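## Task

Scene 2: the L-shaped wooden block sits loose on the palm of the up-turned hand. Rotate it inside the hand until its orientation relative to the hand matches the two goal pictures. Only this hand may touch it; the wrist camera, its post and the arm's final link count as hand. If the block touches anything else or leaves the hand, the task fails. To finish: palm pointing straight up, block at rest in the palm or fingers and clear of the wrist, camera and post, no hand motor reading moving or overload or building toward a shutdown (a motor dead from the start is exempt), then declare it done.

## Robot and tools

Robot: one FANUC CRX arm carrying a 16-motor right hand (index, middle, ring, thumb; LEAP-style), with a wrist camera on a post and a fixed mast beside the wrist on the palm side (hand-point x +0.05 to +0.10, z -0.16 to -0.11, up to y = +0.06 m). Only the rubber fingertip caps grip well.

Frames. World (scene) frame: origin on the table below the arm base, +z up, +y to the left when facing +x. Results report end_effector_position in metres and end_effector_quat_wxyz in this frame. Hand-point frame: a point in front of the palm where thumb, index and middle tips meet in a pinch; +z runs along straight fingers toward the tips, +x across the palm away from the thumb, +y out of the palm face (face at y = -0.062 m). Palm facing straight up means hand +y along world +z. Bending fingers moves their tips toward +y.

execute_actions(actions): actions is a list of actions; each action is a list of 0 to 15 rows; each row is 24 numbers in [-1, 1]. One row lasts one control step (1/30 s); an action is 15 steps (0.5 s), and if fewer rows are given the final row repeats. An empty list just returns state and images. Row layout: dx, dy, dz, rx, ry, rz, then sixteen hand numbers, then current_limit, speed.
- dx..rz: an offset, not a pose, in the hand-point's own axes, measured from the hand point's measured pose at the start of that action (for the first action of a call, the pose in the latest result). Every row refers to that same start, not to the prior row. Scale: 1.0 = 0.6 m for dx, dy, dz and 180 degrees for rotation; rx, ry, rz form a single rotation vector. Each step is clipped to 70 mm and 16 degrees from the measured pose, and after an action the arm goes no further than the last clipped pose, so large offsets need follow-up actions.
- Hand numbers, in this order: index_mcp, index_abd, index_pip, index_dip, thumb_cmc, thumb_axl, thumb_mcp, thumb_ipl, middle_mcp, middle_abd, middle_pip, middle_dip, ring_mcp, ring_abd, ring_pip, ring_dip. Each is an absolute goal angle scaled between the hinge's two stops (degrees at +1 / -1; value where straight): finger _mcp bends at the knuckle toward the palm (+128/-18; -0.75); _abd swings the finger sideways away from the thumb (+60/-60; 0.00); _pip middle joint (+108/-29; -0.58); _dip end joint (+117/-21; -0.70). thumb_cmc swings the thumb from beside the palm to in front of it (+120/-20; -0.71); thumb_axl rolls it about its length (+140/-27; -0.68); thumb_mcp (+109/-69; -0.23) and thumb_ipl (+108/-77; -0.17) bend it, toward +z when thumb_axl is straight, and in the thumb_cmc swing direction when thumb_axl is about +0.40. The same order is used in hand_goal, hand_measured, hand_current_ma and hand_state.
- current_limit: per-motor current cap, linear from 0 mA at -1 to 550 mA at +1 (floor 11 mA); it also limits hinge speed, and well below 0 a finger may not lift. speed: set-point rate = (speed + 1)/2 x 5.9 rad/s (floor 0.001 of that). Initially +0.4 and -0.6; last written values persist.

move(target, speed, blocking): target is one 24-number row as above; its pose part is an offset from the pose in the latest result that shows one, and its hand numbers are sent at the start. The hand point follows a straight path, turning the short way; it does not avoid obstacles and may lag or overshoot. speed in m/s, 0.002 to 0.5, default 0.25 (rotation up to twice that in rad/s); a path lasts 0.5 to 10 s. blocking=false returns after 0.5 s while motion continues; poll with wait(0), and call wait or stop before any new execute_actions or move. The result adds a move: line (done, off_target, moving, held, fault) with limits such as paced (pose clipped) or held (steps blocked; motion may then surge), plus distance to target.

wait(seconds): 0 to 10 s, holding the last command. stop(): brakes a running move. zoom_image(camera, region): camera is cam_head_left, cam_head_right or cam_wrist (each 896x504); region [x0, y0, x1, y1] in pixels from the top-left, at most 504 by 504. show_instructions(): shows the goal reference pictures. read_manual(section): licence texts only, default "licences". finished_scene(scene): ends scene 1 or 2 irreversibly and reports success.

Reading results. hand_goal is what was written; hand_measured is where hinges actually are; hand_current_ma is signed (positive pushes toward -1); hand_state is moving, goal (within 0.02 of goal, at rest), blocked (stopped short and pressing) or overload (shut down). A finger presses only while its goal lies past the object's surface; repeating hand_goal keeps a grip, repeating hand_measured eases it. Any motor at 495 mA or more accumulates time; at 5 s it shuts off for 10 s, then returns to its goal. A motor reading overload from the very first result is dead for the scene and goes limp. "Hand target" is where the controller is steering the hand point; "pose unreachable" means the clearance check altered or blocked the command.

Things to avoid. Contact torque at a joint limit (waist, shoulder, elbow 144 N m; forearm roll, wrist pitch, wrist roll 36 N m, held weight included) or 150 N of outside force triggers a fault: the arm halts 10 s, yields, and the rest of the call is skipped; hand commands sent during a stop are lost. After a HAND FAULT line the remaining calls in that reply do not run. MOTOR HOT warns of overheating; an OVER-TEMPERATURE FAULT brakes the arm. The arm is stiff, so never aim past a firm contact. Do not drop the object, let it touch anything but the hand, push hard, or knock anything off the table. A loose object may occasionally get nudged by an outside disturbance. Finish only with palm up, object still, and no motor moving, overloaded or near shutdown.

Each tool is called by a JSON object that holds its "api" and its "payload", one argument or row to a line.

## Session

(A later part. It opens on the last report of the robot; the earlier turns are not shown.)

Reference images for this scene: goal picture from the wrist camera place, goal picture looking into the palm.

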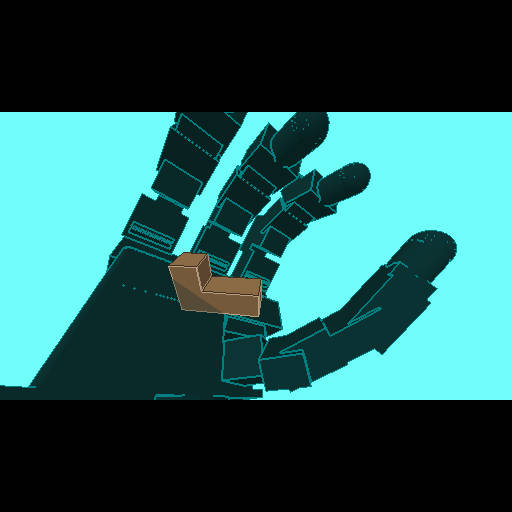

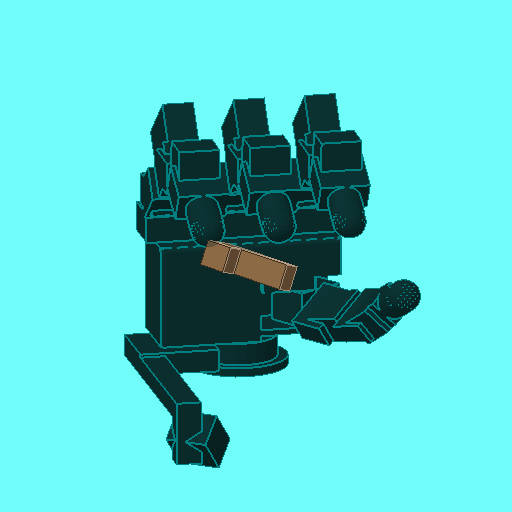

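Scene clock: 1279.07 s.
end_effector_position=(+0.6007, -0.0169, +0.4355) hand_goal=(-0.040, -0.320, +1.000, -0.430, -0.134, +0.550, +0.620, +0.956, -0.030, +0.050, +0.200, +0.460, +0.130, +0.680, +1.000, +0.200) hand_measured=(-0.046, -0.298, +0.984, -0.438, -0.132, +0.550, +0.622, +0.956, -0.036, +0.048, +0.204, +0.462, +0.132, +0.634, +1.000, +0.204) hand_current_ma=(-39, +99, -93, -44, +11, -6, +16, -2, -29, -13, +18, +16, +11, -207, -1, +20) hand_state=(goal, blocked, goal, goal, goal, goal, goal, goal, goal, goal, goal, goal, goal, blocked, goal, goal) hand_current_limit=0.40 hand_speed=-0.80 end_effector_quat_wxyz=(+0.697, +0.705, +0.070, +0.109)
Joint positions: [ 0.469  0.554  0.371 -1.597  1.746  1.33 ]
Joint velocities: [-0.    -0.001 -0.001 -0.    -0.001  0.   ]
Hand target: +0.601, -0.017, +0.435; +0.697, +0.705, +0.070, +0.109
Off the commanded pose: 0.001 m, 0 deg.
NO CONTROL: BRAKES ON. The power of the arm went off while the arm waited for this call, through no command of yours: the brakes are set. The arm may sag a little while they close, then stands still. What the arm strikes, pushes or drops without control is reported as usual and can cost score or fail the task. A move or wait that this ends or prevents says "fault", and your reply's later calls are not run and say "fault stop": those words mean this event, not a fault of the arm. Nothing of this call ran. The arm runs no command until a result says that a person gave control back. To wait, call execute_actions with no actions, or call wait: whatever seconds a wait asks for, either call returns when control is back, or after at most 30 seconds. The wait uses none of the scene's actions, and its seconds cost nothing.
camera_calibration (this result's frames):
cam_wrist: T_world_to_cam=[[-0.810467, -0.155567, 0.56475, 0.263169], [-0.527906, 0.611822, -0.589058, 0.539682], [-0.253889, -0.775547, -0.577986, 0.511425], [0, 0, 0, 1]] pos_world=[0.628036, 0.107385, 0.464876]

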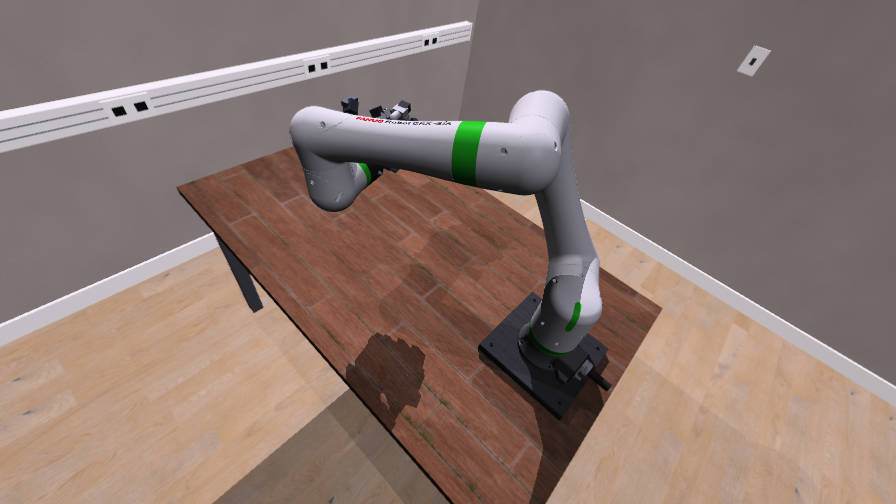

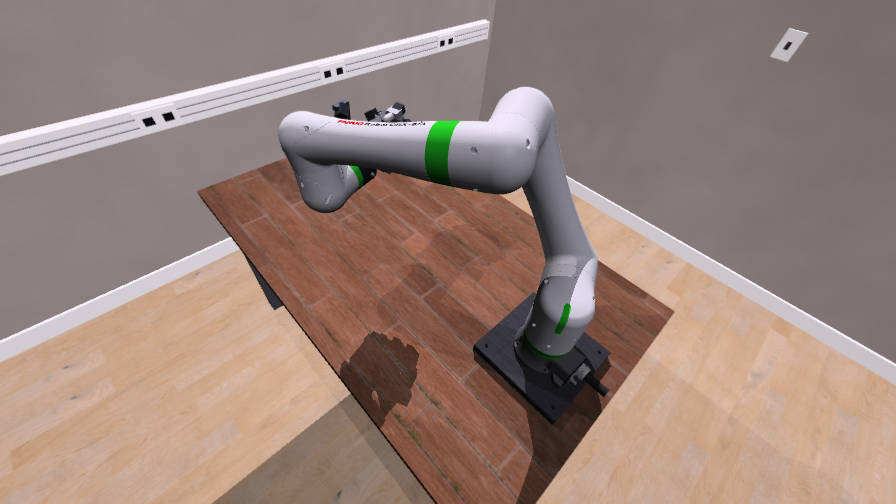

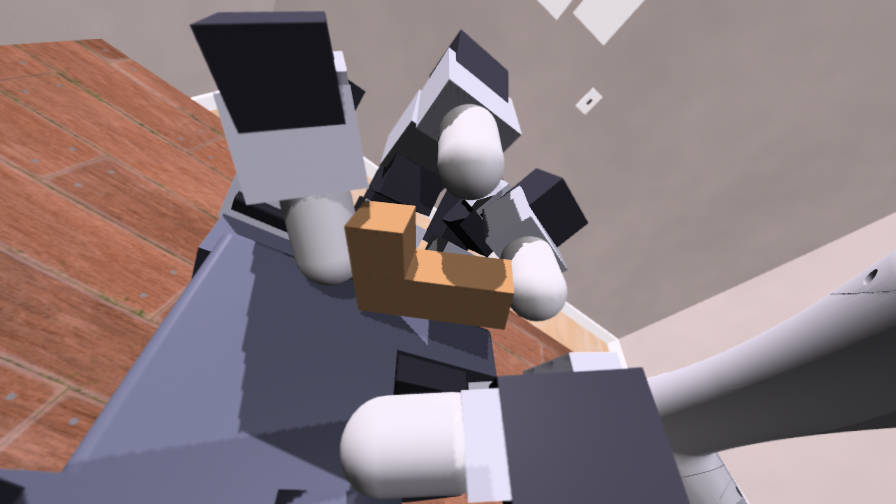

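{"api": "wait", "payload": {
  "seconds": 10
}}

Scene clock: 1319.13 s.
end_effector_position=(+0.6007, -0.0169, +0.4355) hand_goal=(-0.040, -0.320, +1.000, -0.430, -0.134, +0.550, +0.620, +0.956, -0.030, +0.050, +0.200, +0.460, +0.130, +0.680, +1.000, +0.200) hand_measured=(-0.046, -0.298, +0.984, -0.438, -0.132, +0.550, +0.622, +0.956, -0.036, +0.048, +0.204, +0.462, +0.132, +0.634, +1.000, +0.204) hand_current_ma=(-39, +99, -93, -44, +11, -6, +16, -2, -29, -13, +18, +16, +11, -207, -1, +20) hand_state=(goal, blocked, goal, goal, goal, goal, goal, goal, goal, goal, goal, goal, goal, blocked, goal, goal) hand_current_limit=0.40 hand_speed=-0.80 end_effector_quat_wxyz=(+0.697, +0.705, +0.070, +0.109)
Joint positions: [ 0.469  0.554  0.371 -1.597  1.746  1.33 ]
Joint velocities: [-0.     0.     0.001  0.    -0.001  0.   ]
Hand target: +0.601, -0.017, +0.435; +0.697, +0.705, +0.070, +0.109
Off the commanded pose: 0.001 m, 0 deg.
NO CONTROL, STILL: no person has given control back yet. Call execute_actions with no actions, or call wait, again.
wait: 0.00 of 10 s (a fault stop came first)
camera_calibration (this result's frames):
cam_wrist: T_world_to_cam=[[-0.810467, -0.155567, 0.56475, 0.263169], [-0.527906, 0.611822, -0.589058, 0.539682], [-0.253889, -0.775547, -0.577986, 0.511425], [0, 0, 0, 1]] pos_world=[0.628036, 0.107385, 0.464876]

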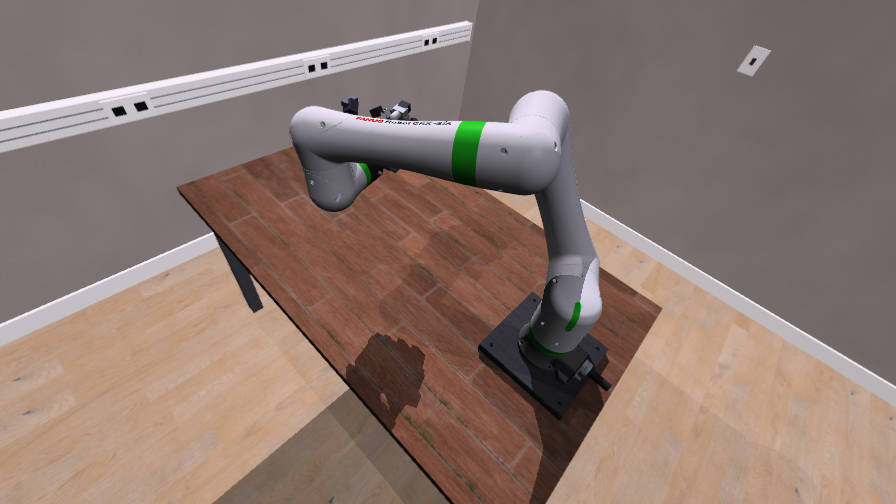

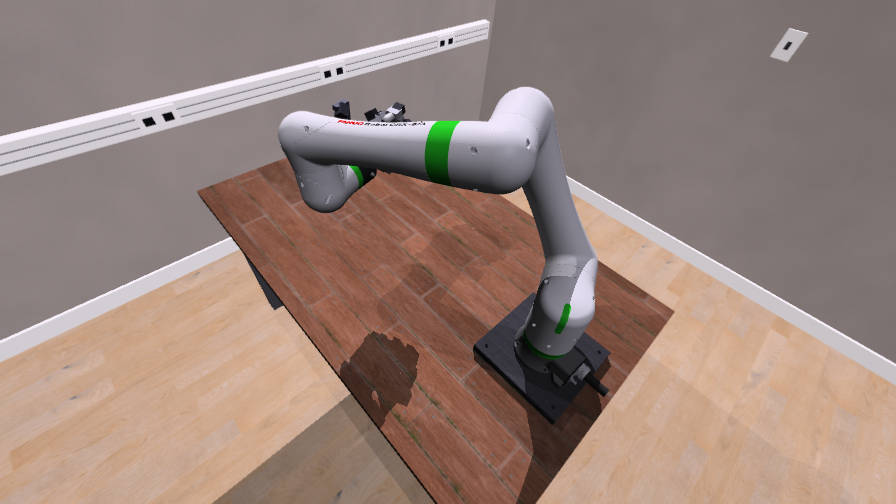

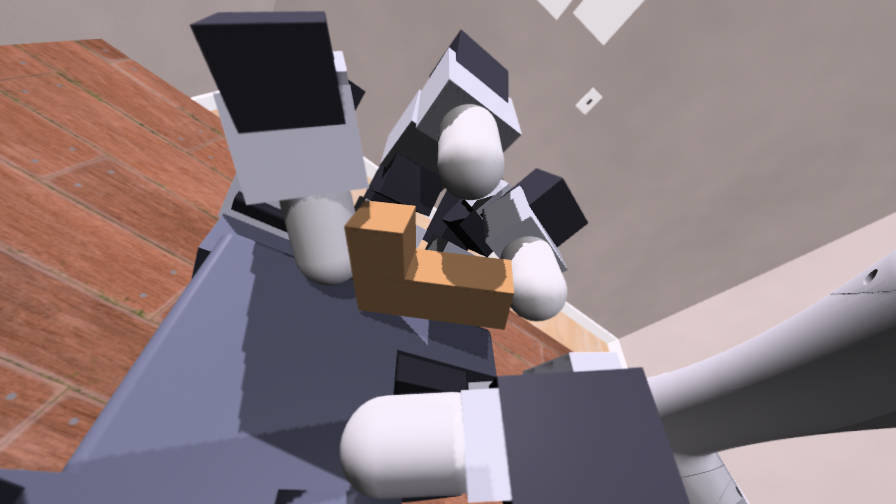

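{"api": "wait", "payload": {
  "seconds": 10
}}

Scene clock: 1322.93 s.
end_effector_position=(+0.6007, -0.0169, +0.4355) hand_goal=(-0.040, -0.320, +1.000, -0.430, -0.134, +0.550, +0.620, +0.956, -0.030, +0.050, +0.200, +0.460, +0.130, +0.680, +1.000, +0.200) hand_measured=(-0.046, -0.298, +0.984, -0.438, -0.132, +0.550, +0.622, +0.956, -0.036, +0.048, +0.204, +0.462, +0.132, +0.634, +1.000, +0.204) hand_current_ma=(-39, +99, -93, -44, +11, -6, +16, -2, -29, -13, +18, +16, +11, -207, -1, +20) hand_state=(goal, blocked, goal, goal, goal, goal, goal, goal, goal, goal, goal, goal, goal, blocked, goal, goal) hand_current_limit=0.40 hand_speed=-0.80 end_effector_quat_wxyz=(+0.697, +0.705, +0.070, +0.109)
Joint positions: [ 0.469  0.554  0.371 -1.597  1.746  1.33 ]
Joint velocities: [ 0.     0.001 -0.    -0.001 -0.     0.   ]
Hand target: +0.601, -0.017, +0.435; +0.697, +0.705, +0.070, +0.109
Off the commanded pose: 0.001 m, 0 deg.
CONTROL GIVEN BACK BY A PERSON. The power is on again. The brakes are open. The arm holds where it came to rest, not your last command. Commands run again from your next reply on.
wait: 0.00 of 10 s (a fault stop came first)
camera_calibration (this result's frames):
cam_wrist: T_world_to_cam=[[-0.810467, -0.155567, 0.56475, 0.263169], [-0.527906, 0.611822, -0.589058, 0.539682], [-0.253889, -0.775547, -0.577986, 0.511425], [0, 0, 0, 1]] pos_world=[0.628036, 0.107385, 0.464875]

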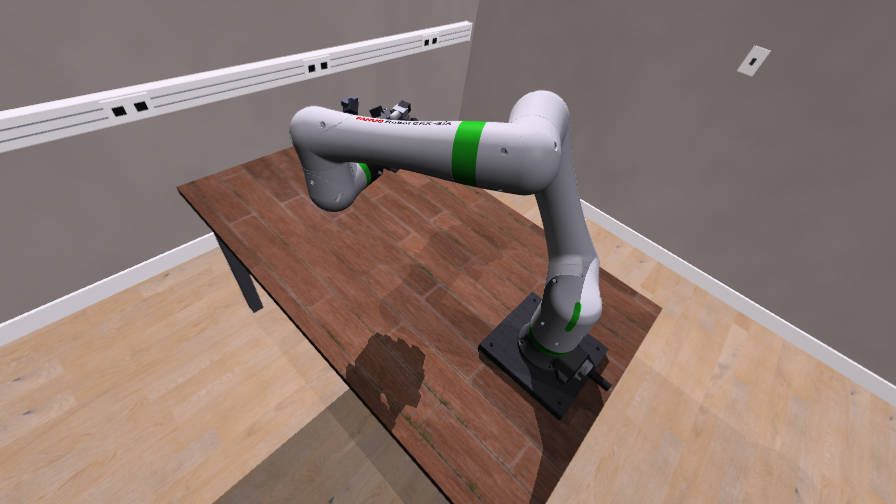

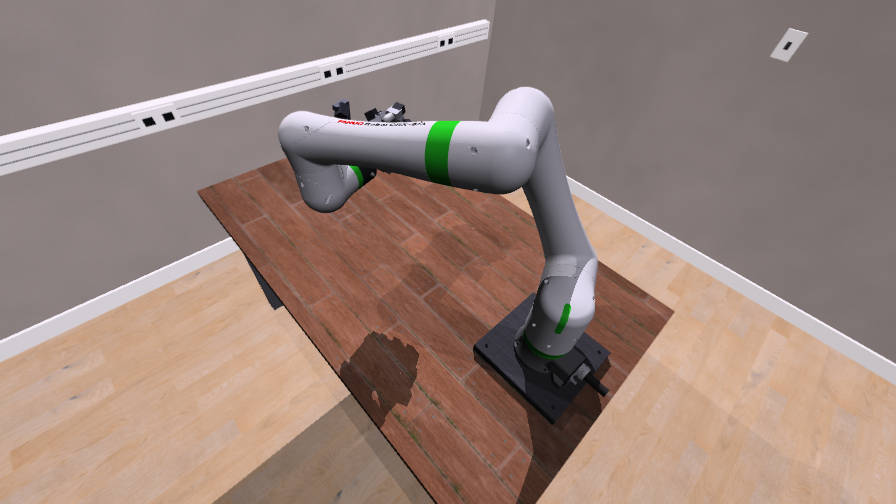

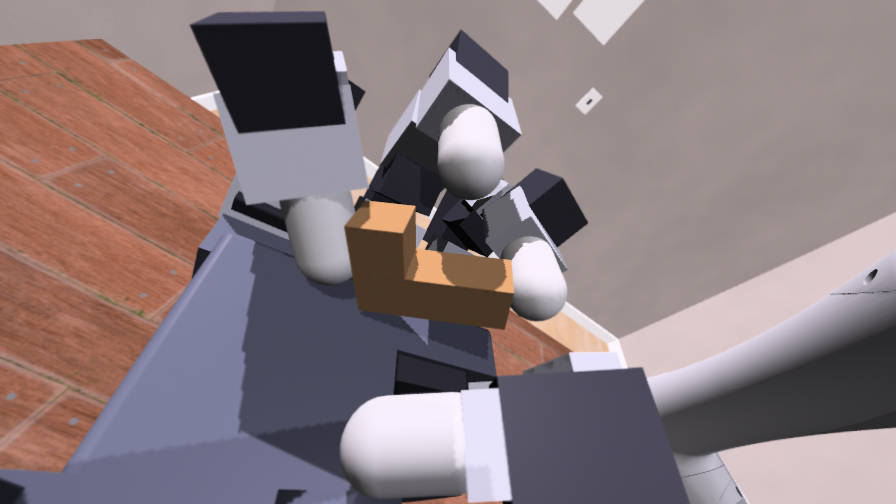

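{"api": "execute_actions", "payload": {
  "actions": [
    [[0,0,0,0,0,0,-0.045,-0.35,1.0,-0.445,0.30,0.45,0.28,0.83,-0.03,0.05,0.2,0.46,0.13,0.68,1.0,0.2,0.4,-0.6]],
    [[0,0,0,0,0,0,-0.045,-0.35,1.0,-0.445,0.30,0.30,0.28,0.83,-0.03,0.05,0.2,0.46,0.13,0.68,1.0,0.2,0.4,-0.7]]
  ]
}}

Scene clock: 1330.53 s.
end_effector_position=(+0.6007, -0.0169, +0.4355) hand_goal=(-0.046, -0.350, +1.000, -0.446, +0.300, +0.300, +0.280, +0.830, -0.030, +0.050, +0.200, +0.460, +0.130, +0.680, +1.000, +0.200) hand_measured=(-0.052, -0.330, +0.984, -0.454, +0.300, +0.302, +0.288, +0.834, -0.036, +0.048, +0.204, +0.462, +0.132, +0.634, +1.000, +0.204) hand_current_ma=(-33, +95, -93, -44, -5, +12, +58, +33, -29, -13, +18, +16, +11, -205, -1, +20) hand_state=(goal, blocked, goal, goal, goal, goal, goal, goal, goal, goal, goal, goal, goal, blocked, goal, goal) hand_current_limit=0.40 hand_speed=-0.70 end_effector_quat_wxyz=(+0.697, +0.705, +0.070, +0.109)
Joint positions: [ 0.469  0.554  0.371 -1.597  1.746  1.33 ]
Joint velocities: [0.    0.    0.    0.    0.001 0.   ]
Hand target: +0.601, -0.017, +0.435; +0.697, +0.705, +0.070, +0.109
Off the commanded pose: 0.000 m, 0 deg.
CONTROL GIVEN BACK BY A PERSON, as an earlier result said. Commands run again.
camera_calibration (this result's frames):
cam_wrist: T_world_to_cam=[[-0.810466, -0.155567, 0.564751, 0.263169], [-0.527906, 0.611822, -0.589058, 0.539682], [-0.253889, -0.775547, -0.577986, 0.511425], [0, 0, 0, 1]] pos_world=[0.628036, 0.107385, 0.464876]

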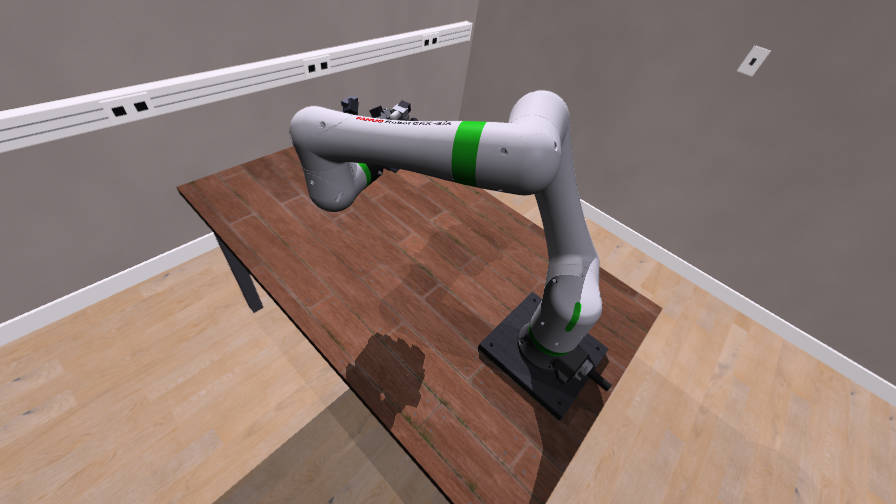

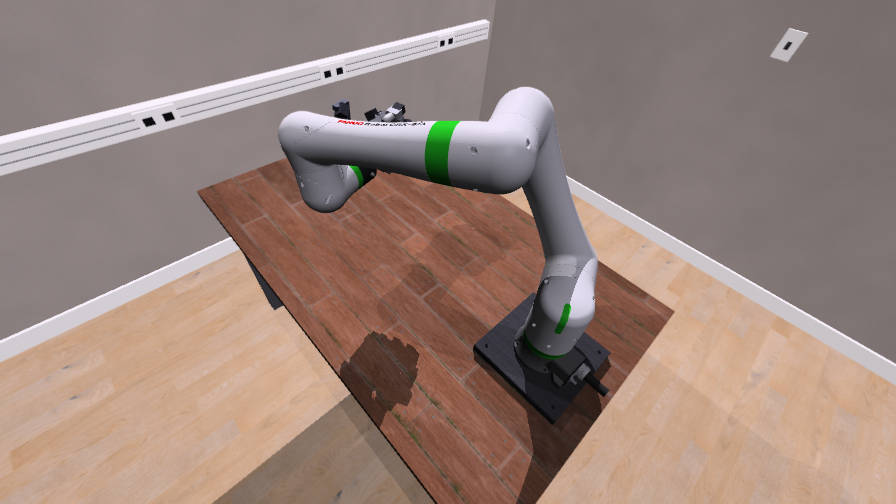

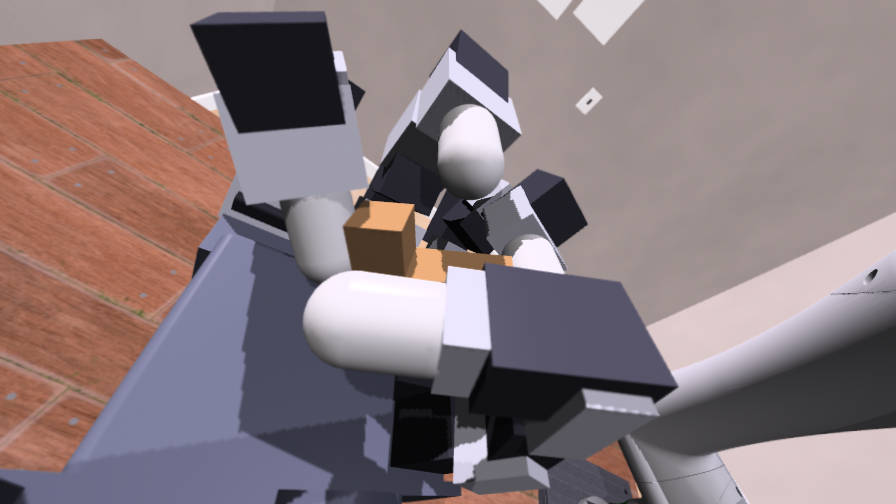

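{"api": "execute_actions", "payload": {
  "actions": [
    [[0,0,0,0,0,0,-0.045,-0.35,1.0,-0.445,0.27,0.20,0.28,0.83,-0.03,0.05,0.2,0.46,0.13,0.68,1.0,0.2,0.4,-0.8]]
  ]
}}

Scene clock: 1338.23 s.
end_effector_position=(+0.6007, -0.0169, +0.4355) hand_goal=(-0.046, -0.350, +1.000, -0.446, +0.270, +0.200, +0.280, +0.830, -0.030, +0.050, +0.200, +0.460, +0.130, +0.680, +1.000, +0.200) hand_measured=(-0.052, -0.330, +0.984, -0.454, +0.276, +0.202, +0.288, +0.834, -0.036, +0.048, +0.204, +0.462, +0.132, +0.634, +1.000, +0.204) hand_current_ma=(-34, +95, -93, -44, +31, +11, +56, +33, -29, -13, +18, +16, +11, -205, -1, +20) hand_state=(goal, blocked, goal, goal, goal, goal, goal, goal, goal, goal, goal, goal, goal, blocked, goal, goal) hand_current_limit=0.40 hand_speed=-0.80 end_effector_quat_wxyz=(+0.697, +0.705, +0.070, +0.109)
Joint positions: [ 0.469  0.554  0.371 -1.597  1.746  1.33 ]
Joint velocities: [ 0.    -0.     0.    -0.    -0.001 -0.001]
Hand target: +0.601, -0.017, +0.435; +0.697, +0.705, +0.070, +0.109
Off the commanded pose: 0.000 m, 0 deg.
camera_calibration (this result's frames):
cam_wrist: T_world_to_cam=[[-0.810467, -0.155567, 0.56475, 0.263169], [-0.527906, 0.611822, -0.589058, 0.539682], [-0.253889, -0.775547, -0.577986, 0.511425], [0, 0, 0, 1]] pos_world=[0.628036, 0.107385, 0.464876]

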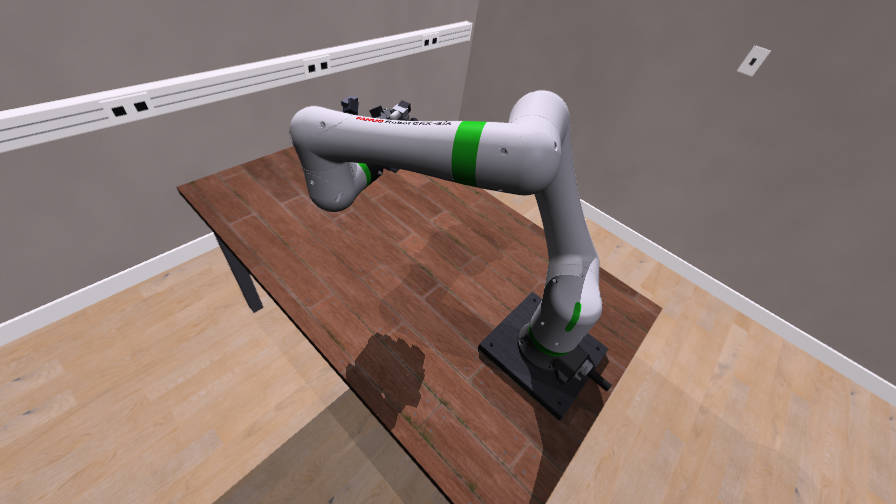

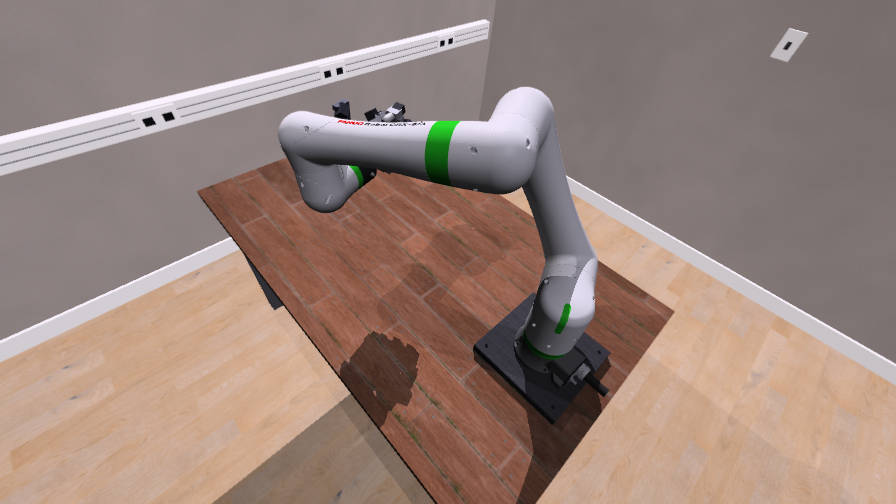

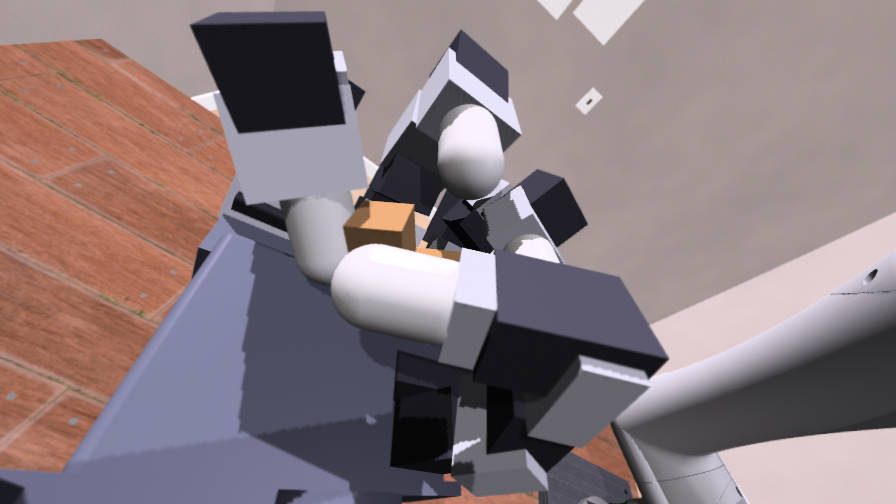

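{"api": "execute_actions", "payload": {
  "actions": [
    [[0,0,0,0,0,0,-0.045,-0.35,1.0,-0.445,0.26,0.14,0.28,0.81,-0.03,0.05,0.2,0.46,0.13,0.68,1.0,0.2,0.4,-0.85]]
  ]
}}

Scene clock: 1345.73 s.
end_effector_position=(+0.6007, -0.0169, +0.4355) hand_goal=(-0.046, -0.350, +1.000, -0.446, +0.260, +0.140, +0.280, +0.810, -0.030, +0.050, +0.200, +0.460, +0.130, +0.680, +1.000, +0.200) hand_measured=(-0.054, -0.330, +0.984, -0.454, +0.266, +0.158, +0.286, +0.812, -0.036, +0.048, +0.204, +0.462, +0.132, +0.638, +1.000, +0.204) hand_current_ma=(-51, +95, -93, -44, +30, +122, +46, +20, -29, -13, +18, +16, +11, -188, -1, +20) hand_state=(goal, blocked, goal, goal, goal, goal, goal, goal, goal, goal, goal, goal, goal, blocked, goal, goal) hand_current_limit=0.40 hand_speed=-0.85 end_effector_quat_wxyz=(+0.697, +0.705, +0.070, +0.109)
Joint positions: [ 0.469  0.554  0.371 -1.597  1.746  1.33 ]
Joint velocities: [-0.     0.    -0.     0.     0.001 -0.   ]
Hand target: +0.601, -0.017, +0.435; +0.697, +0.705, +0.070, +0.109
Off the commanded pose: 0.000 m, 0 deg.
camera_calibration (this result's frames):
cam_wrist: T_world_to_cam=[[-0.810467, -0.155567, 0.56475, 0.263169], [-0.527906, 0.611822, -0.589058, 0.539682], [-0.253889, -0.775547, -0.577986, 0.511425], [0, 0, 0, 1]] pos_world=[0.628036, 0.107385, 0.464876]

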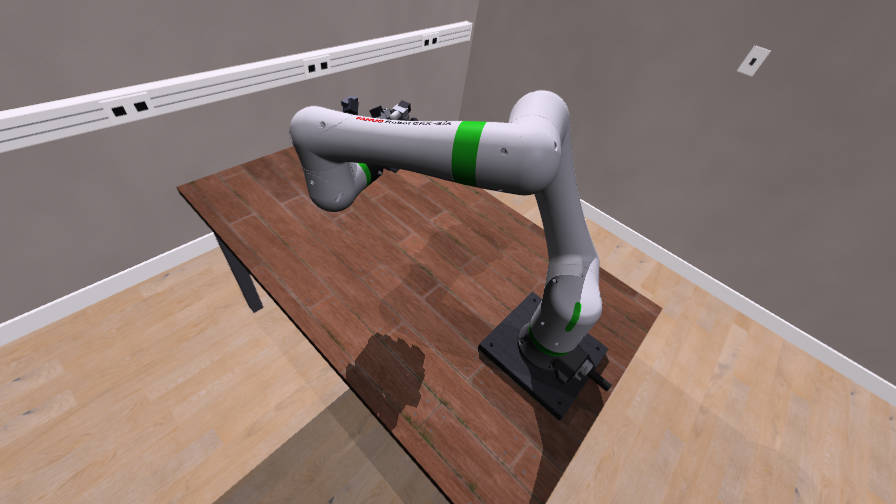

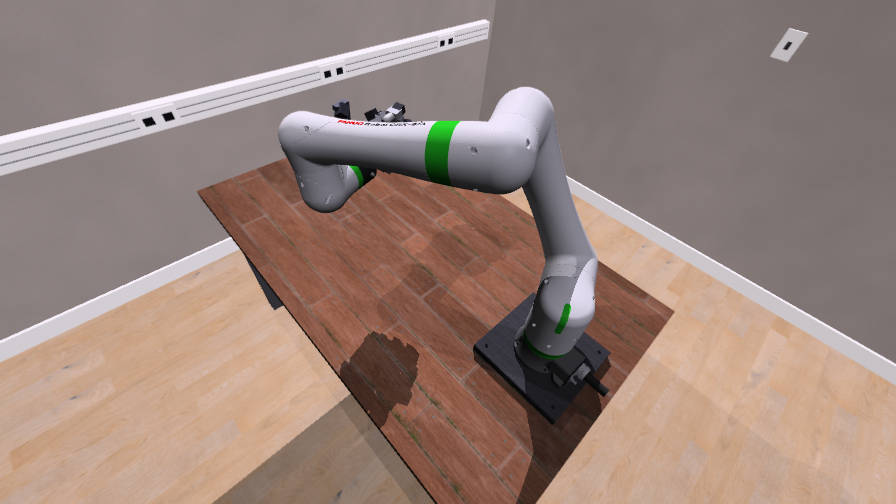

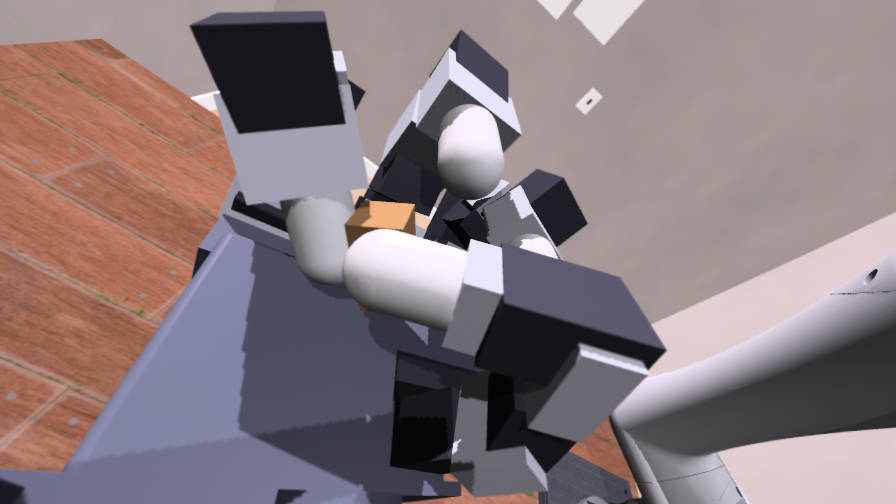

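{"api": "execute_actions", "payload": {
  "actions": [
    [[0,0,0,0,0,0,-0.045,-0.35,1.0,-0.445,0.26,0.21,0.28,0.81,-0.03,0.05,0.2,0.46,0.13,0.68,1.0,0.2,0.4,-0.8]],
    [[0,0,0,0,0,0,-0.045,-0.35,1.0,-0.445,0.30,0.21,0.18,0.86,-0.03,0.05,0.2,0.46,0.13,0.68,1.0,0.2,0.4,-0.8]],
    [[0,0,0,0,0,0,-0.045,-0.35,1.0,-0.445,0.30,0.13,0.18,0.86,-0.03,0.05,0.2,0.46,0.13,0.68,1.0,0.2,0.4,-0.8]]
  ]
}}

Scene clock: 1360.63 s.
end_effector_position=(+0.6007, -0.0169, +0.4355) hand_goal=(-0.046, -0.350, +1.000, -0.446, +0.300, +0.130, +0.180, +0.860, -0.030, +0.050, +0.200, +0.460, +0.130, +0.680, +1.000, +0.200) hand_measured=(-0.054, -0.330, +0.984, -0.454, +0.298, +0.138, +0.186, +0.860, -0.036, +0.048, +0.204, +0.462, +0.132, +0.638, +1.000, +0.204) hand_current_ma=(-51, +90, -93, -44, -7, +59, +38, -4, -29, -13, +18, +16, +11, -188, -1, +20) hand_state=(goal, goal, goal, goal, goal, goal, goal, goal, goal, goal, goal, goal, goal, blocked, goal, goal) hand_current_limit=0.40 hand_speed=-0.80 end_effector_quat_wxyz=(+0.697, +0.705, +0.070, +0.109)
Joint positions: [ 0.469  0.554  0.371 -1.597  1.746  1.33 ]
Joint velocities: [ 0.    -0.    -0.001 -0.001 -0.002 -0.   ]
Hand target: +0.601, -0.017, +0.435; +0.697, +0.705, +0.070, +0.109
Off the commanded pose: 0.000 m, 0 deg.
camera_calibration (this result's frames):
cam_wrist: T_world_to_cam=[[-0.810466, -0.155567, 0.56475, 0.263169], [-0.527906, 0.611822, -0.589058, 0.539682], [-0.253889, -0.775547, -0.577986, 0.511425], [0, 0, 0, 1]] pos_world=[0.628036, 0.107385, 0.464876]

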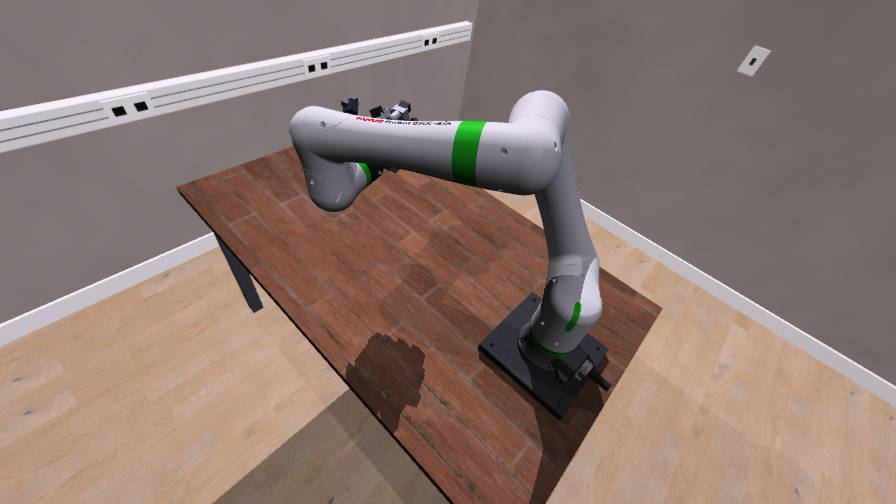

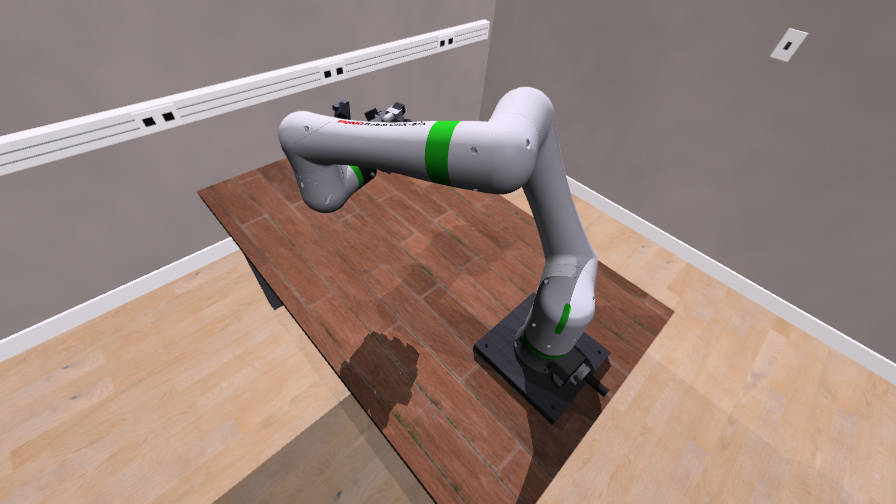

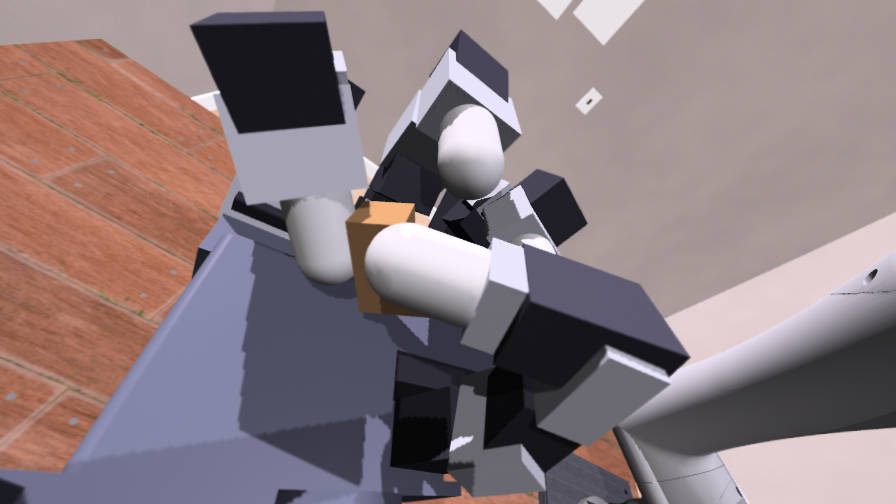

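{"api": "execute_actions", "payload": {
  "actions": [
    [[0,0,0,0,0,0,-0.045,-0.35,1.0,-0.445,0.31,0.08,0.18,0.85,-0.03,0.05,0.2,0.46,0.13,0.68,1.0,0.2,0.4,-0.85]]
  ]
}}

{"api": "zoom_image", "payload": {
  "camera": "cam_wrist",
  "region": [280,160,560,360]
}}

Scene clock: 1375.70 s.
end_effector_position=(+0.6007, -0.0169, +0.4355) hand_goal=(-0.046, -0.350, +1.000, -0.446, +0.310, +0.080, +0.180, +0.850, -0.030, +0.050, +0.200, +0.460, +0.130, +0.680, +1.000, +0.200) hand_measured=(-0.058, -0.330, +0.984, -0.454, +0.316, +0.110, +0.178, +0.850, -0.036, +0.048, +0.204, +0.462, +0.132, +0.640, +1.000, +0.206) hand_current_ma=(-70, +88, -93, -41, +29, +209, -9, -3, -29, -13, +18, +16, +11, -179, -1, +30) hand_state=(goal, goal, goal, goal, goal, blocked, goal, goal, goal, goal, goal, goal, goal, blocked, goal, goal) hand_current_limit=0.40 hand_speed=-0.85 end_effector_quat_wxyz=(+0.697, +0.705, +0.070, +0.109)
Joint positions: [ 0.469  0.554  0.371 -1.597  1.746  1.33 ]
Joint velocities: [-0.     0.     0.001  0.001  0.     0.   ]
Hand target: +0.601, -0.017, +0.435; +0.697, +0.705, +0.070, +0.109
Off the commanded pose: 0.000 m, 0 deg.
camera_calibration (this result's frames):
cam_wrist: T_world_to_cam=[[-0.810467, -0.155567, 0.56475, 0.263169], [-0.527906, 0.611822, -0.589058, 0.539682], [-0.253889, -0.775547, -0.577986, 0.511425], [0, 0, 0, 1]] pos_world=[0.628036, 0.107385, 0.464875]

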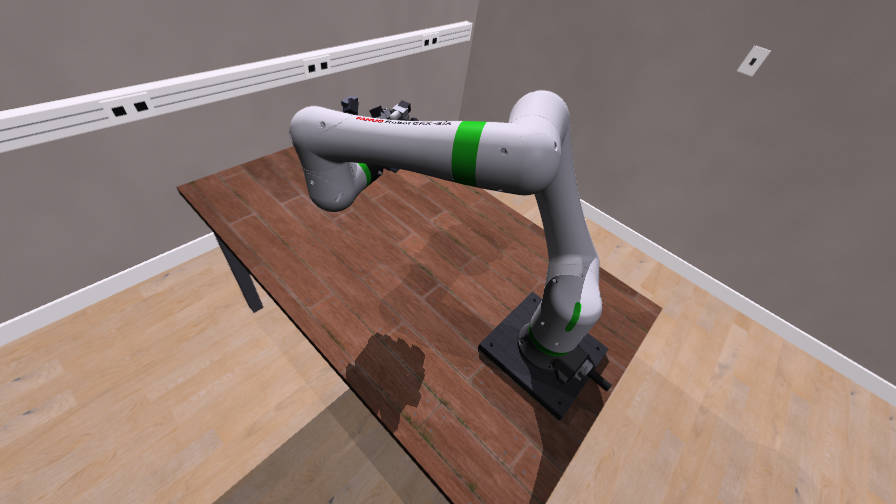

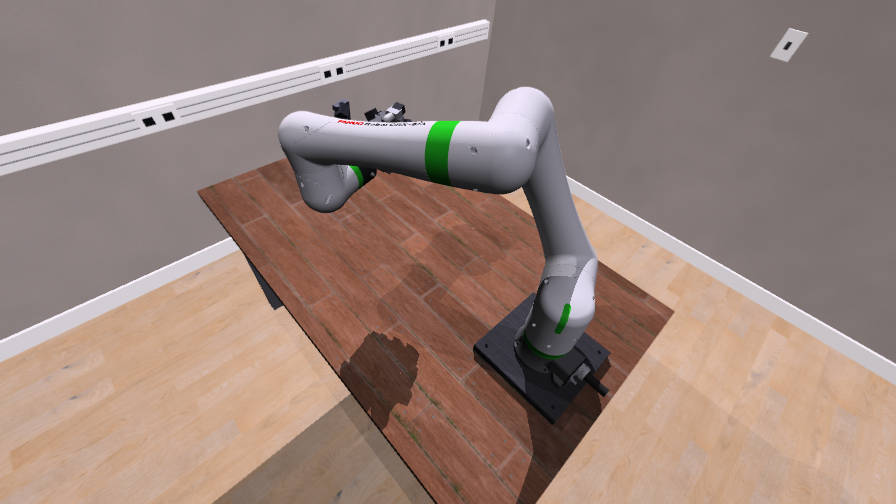

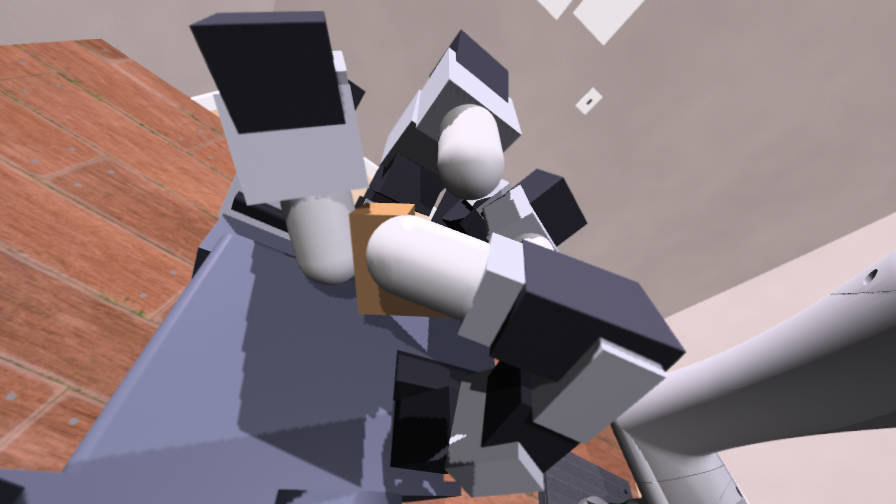

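Region (280, 160, 560, 360) of cam_wrist's 896x504 image, scaled by 1.800, with more detail than that image has; it fills the top 360 rows of this view, and the rest is white.

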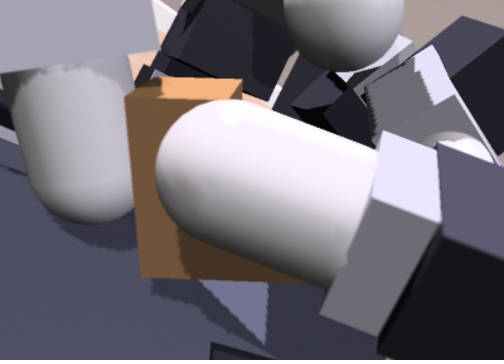

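{"api": "execute_actions", "payload": {
  "actions": [
    [[0,0,0,0,0,0,-0.045,-0.35,1.0,-0.445,0.31,0.2,0.18,0.85,-0.03,0.05,0.2,0.46,0.13,0.68,1.0,0.2,0.4,-0.7]],
    [[0,0,0,0,0,0,-0.045,-0.35,1.0,-0.445,0.31,0.55,0.18,0.85,-0.03,0.05,0.2,0.46,0.13,0.68,1.0,0.2,0.4,-0.6]]
  ]
}}

{"api": "zoom_image", "payload": {
  "camera": "cam_wrist",
  "region": [280,160,560,360]
}}

Scene clock: 1386.73 s.
end_effector_position=(+0.6007, -0.0169, +0.4355) hand_goal=(-0.046, -0.350, +1.000, -0.446, +0.310, +0.550, +0.180, +0.850, -0.030, +0.050, +0.200, +0.460, +0.130, +0.680, +1.000, +0.200) hand_measured=(-0.058, -0.332, +0.984, -0.454, +0.314, +0.538, +0.180, +0.850, -0.036, +0.048, +0.204, +0.462, +0.132, +0.640, +1.000, +0.206) hand_current_ma=(-70, +84, -93, -41, +23, +5, +4, -3, -29, -13, +18, +16, +11, -177, -1, +30) hand_state=(goal, goal, goal, goal, goal, moving, goal, goal, goal, goal, goal, goal, goal, blocked, goal, goal) hand_current_limit=0.40 hand_speed=-0.60 end_effector_quat_wxyz=(+0.697, +0.705, +0.070, +0.109)
Joint positions: [ 0.469  0.554  0.371 -1.597  1.746  1.33 ]
Joint velocities: [-0.     0.001  0.    -0.     0.002  0.001]
Hand target: +0.601, -0.017, +0.435; +0.697, +0.705, +0.070, +0.109
Off the commanded pose: 0.000 m, 0 deg.
camera_calibration (this result's frames):
cam_wrist: T_world_to_cam=[[-0.810466, -0.155567, 0.56475, 0.263169], [-0.527906, 0.611822, -0.589058, 0.539682], [-0.253889, -0.775547, -0.577986, 0.511425], [0, 0, 0, 1]] pos_world=[0.628036, 0.107385, 0.464875]

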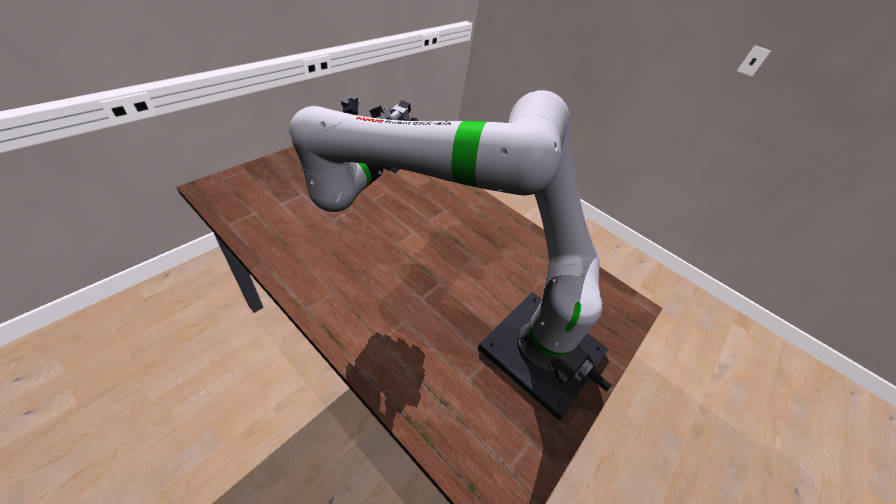

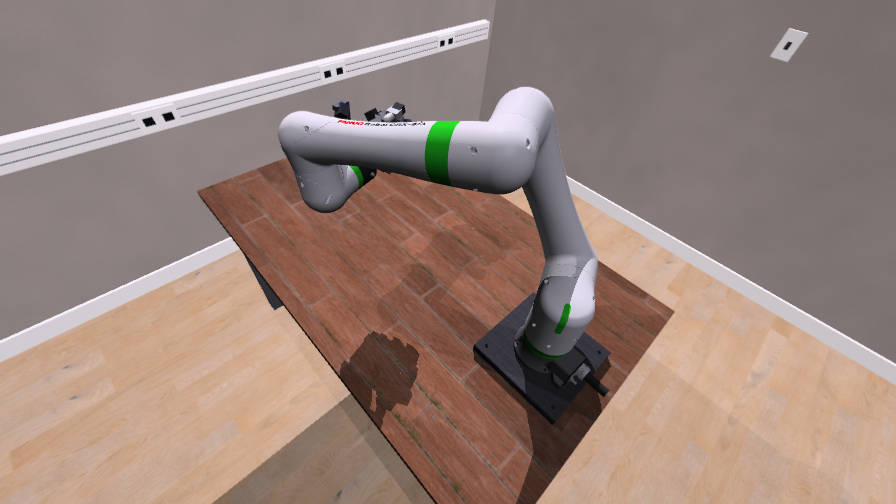

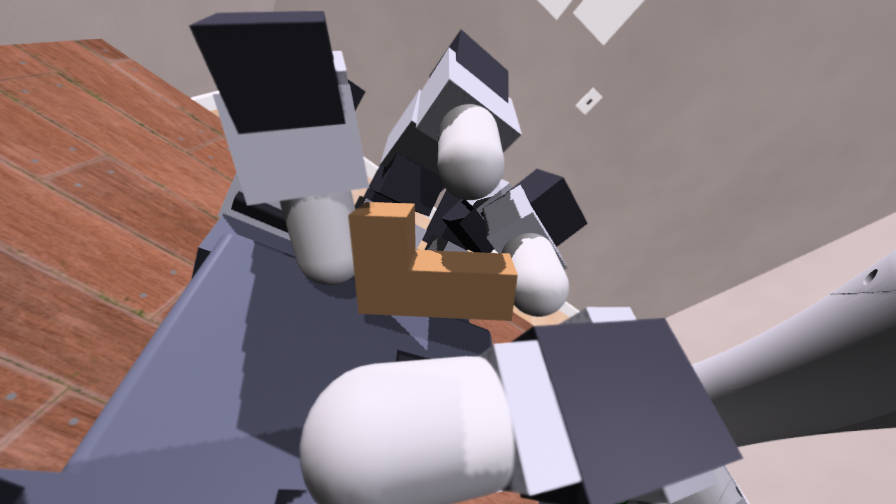

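Region (280, 160, 560, 360) of cam_wrist's 896x504 image, scaled by 1.800, with more detail than that image has; it fills the top 360 rows of this view, and the rest is white.

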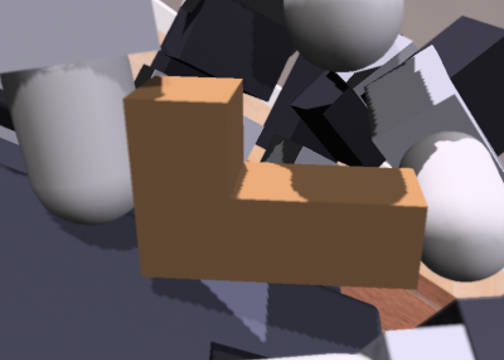

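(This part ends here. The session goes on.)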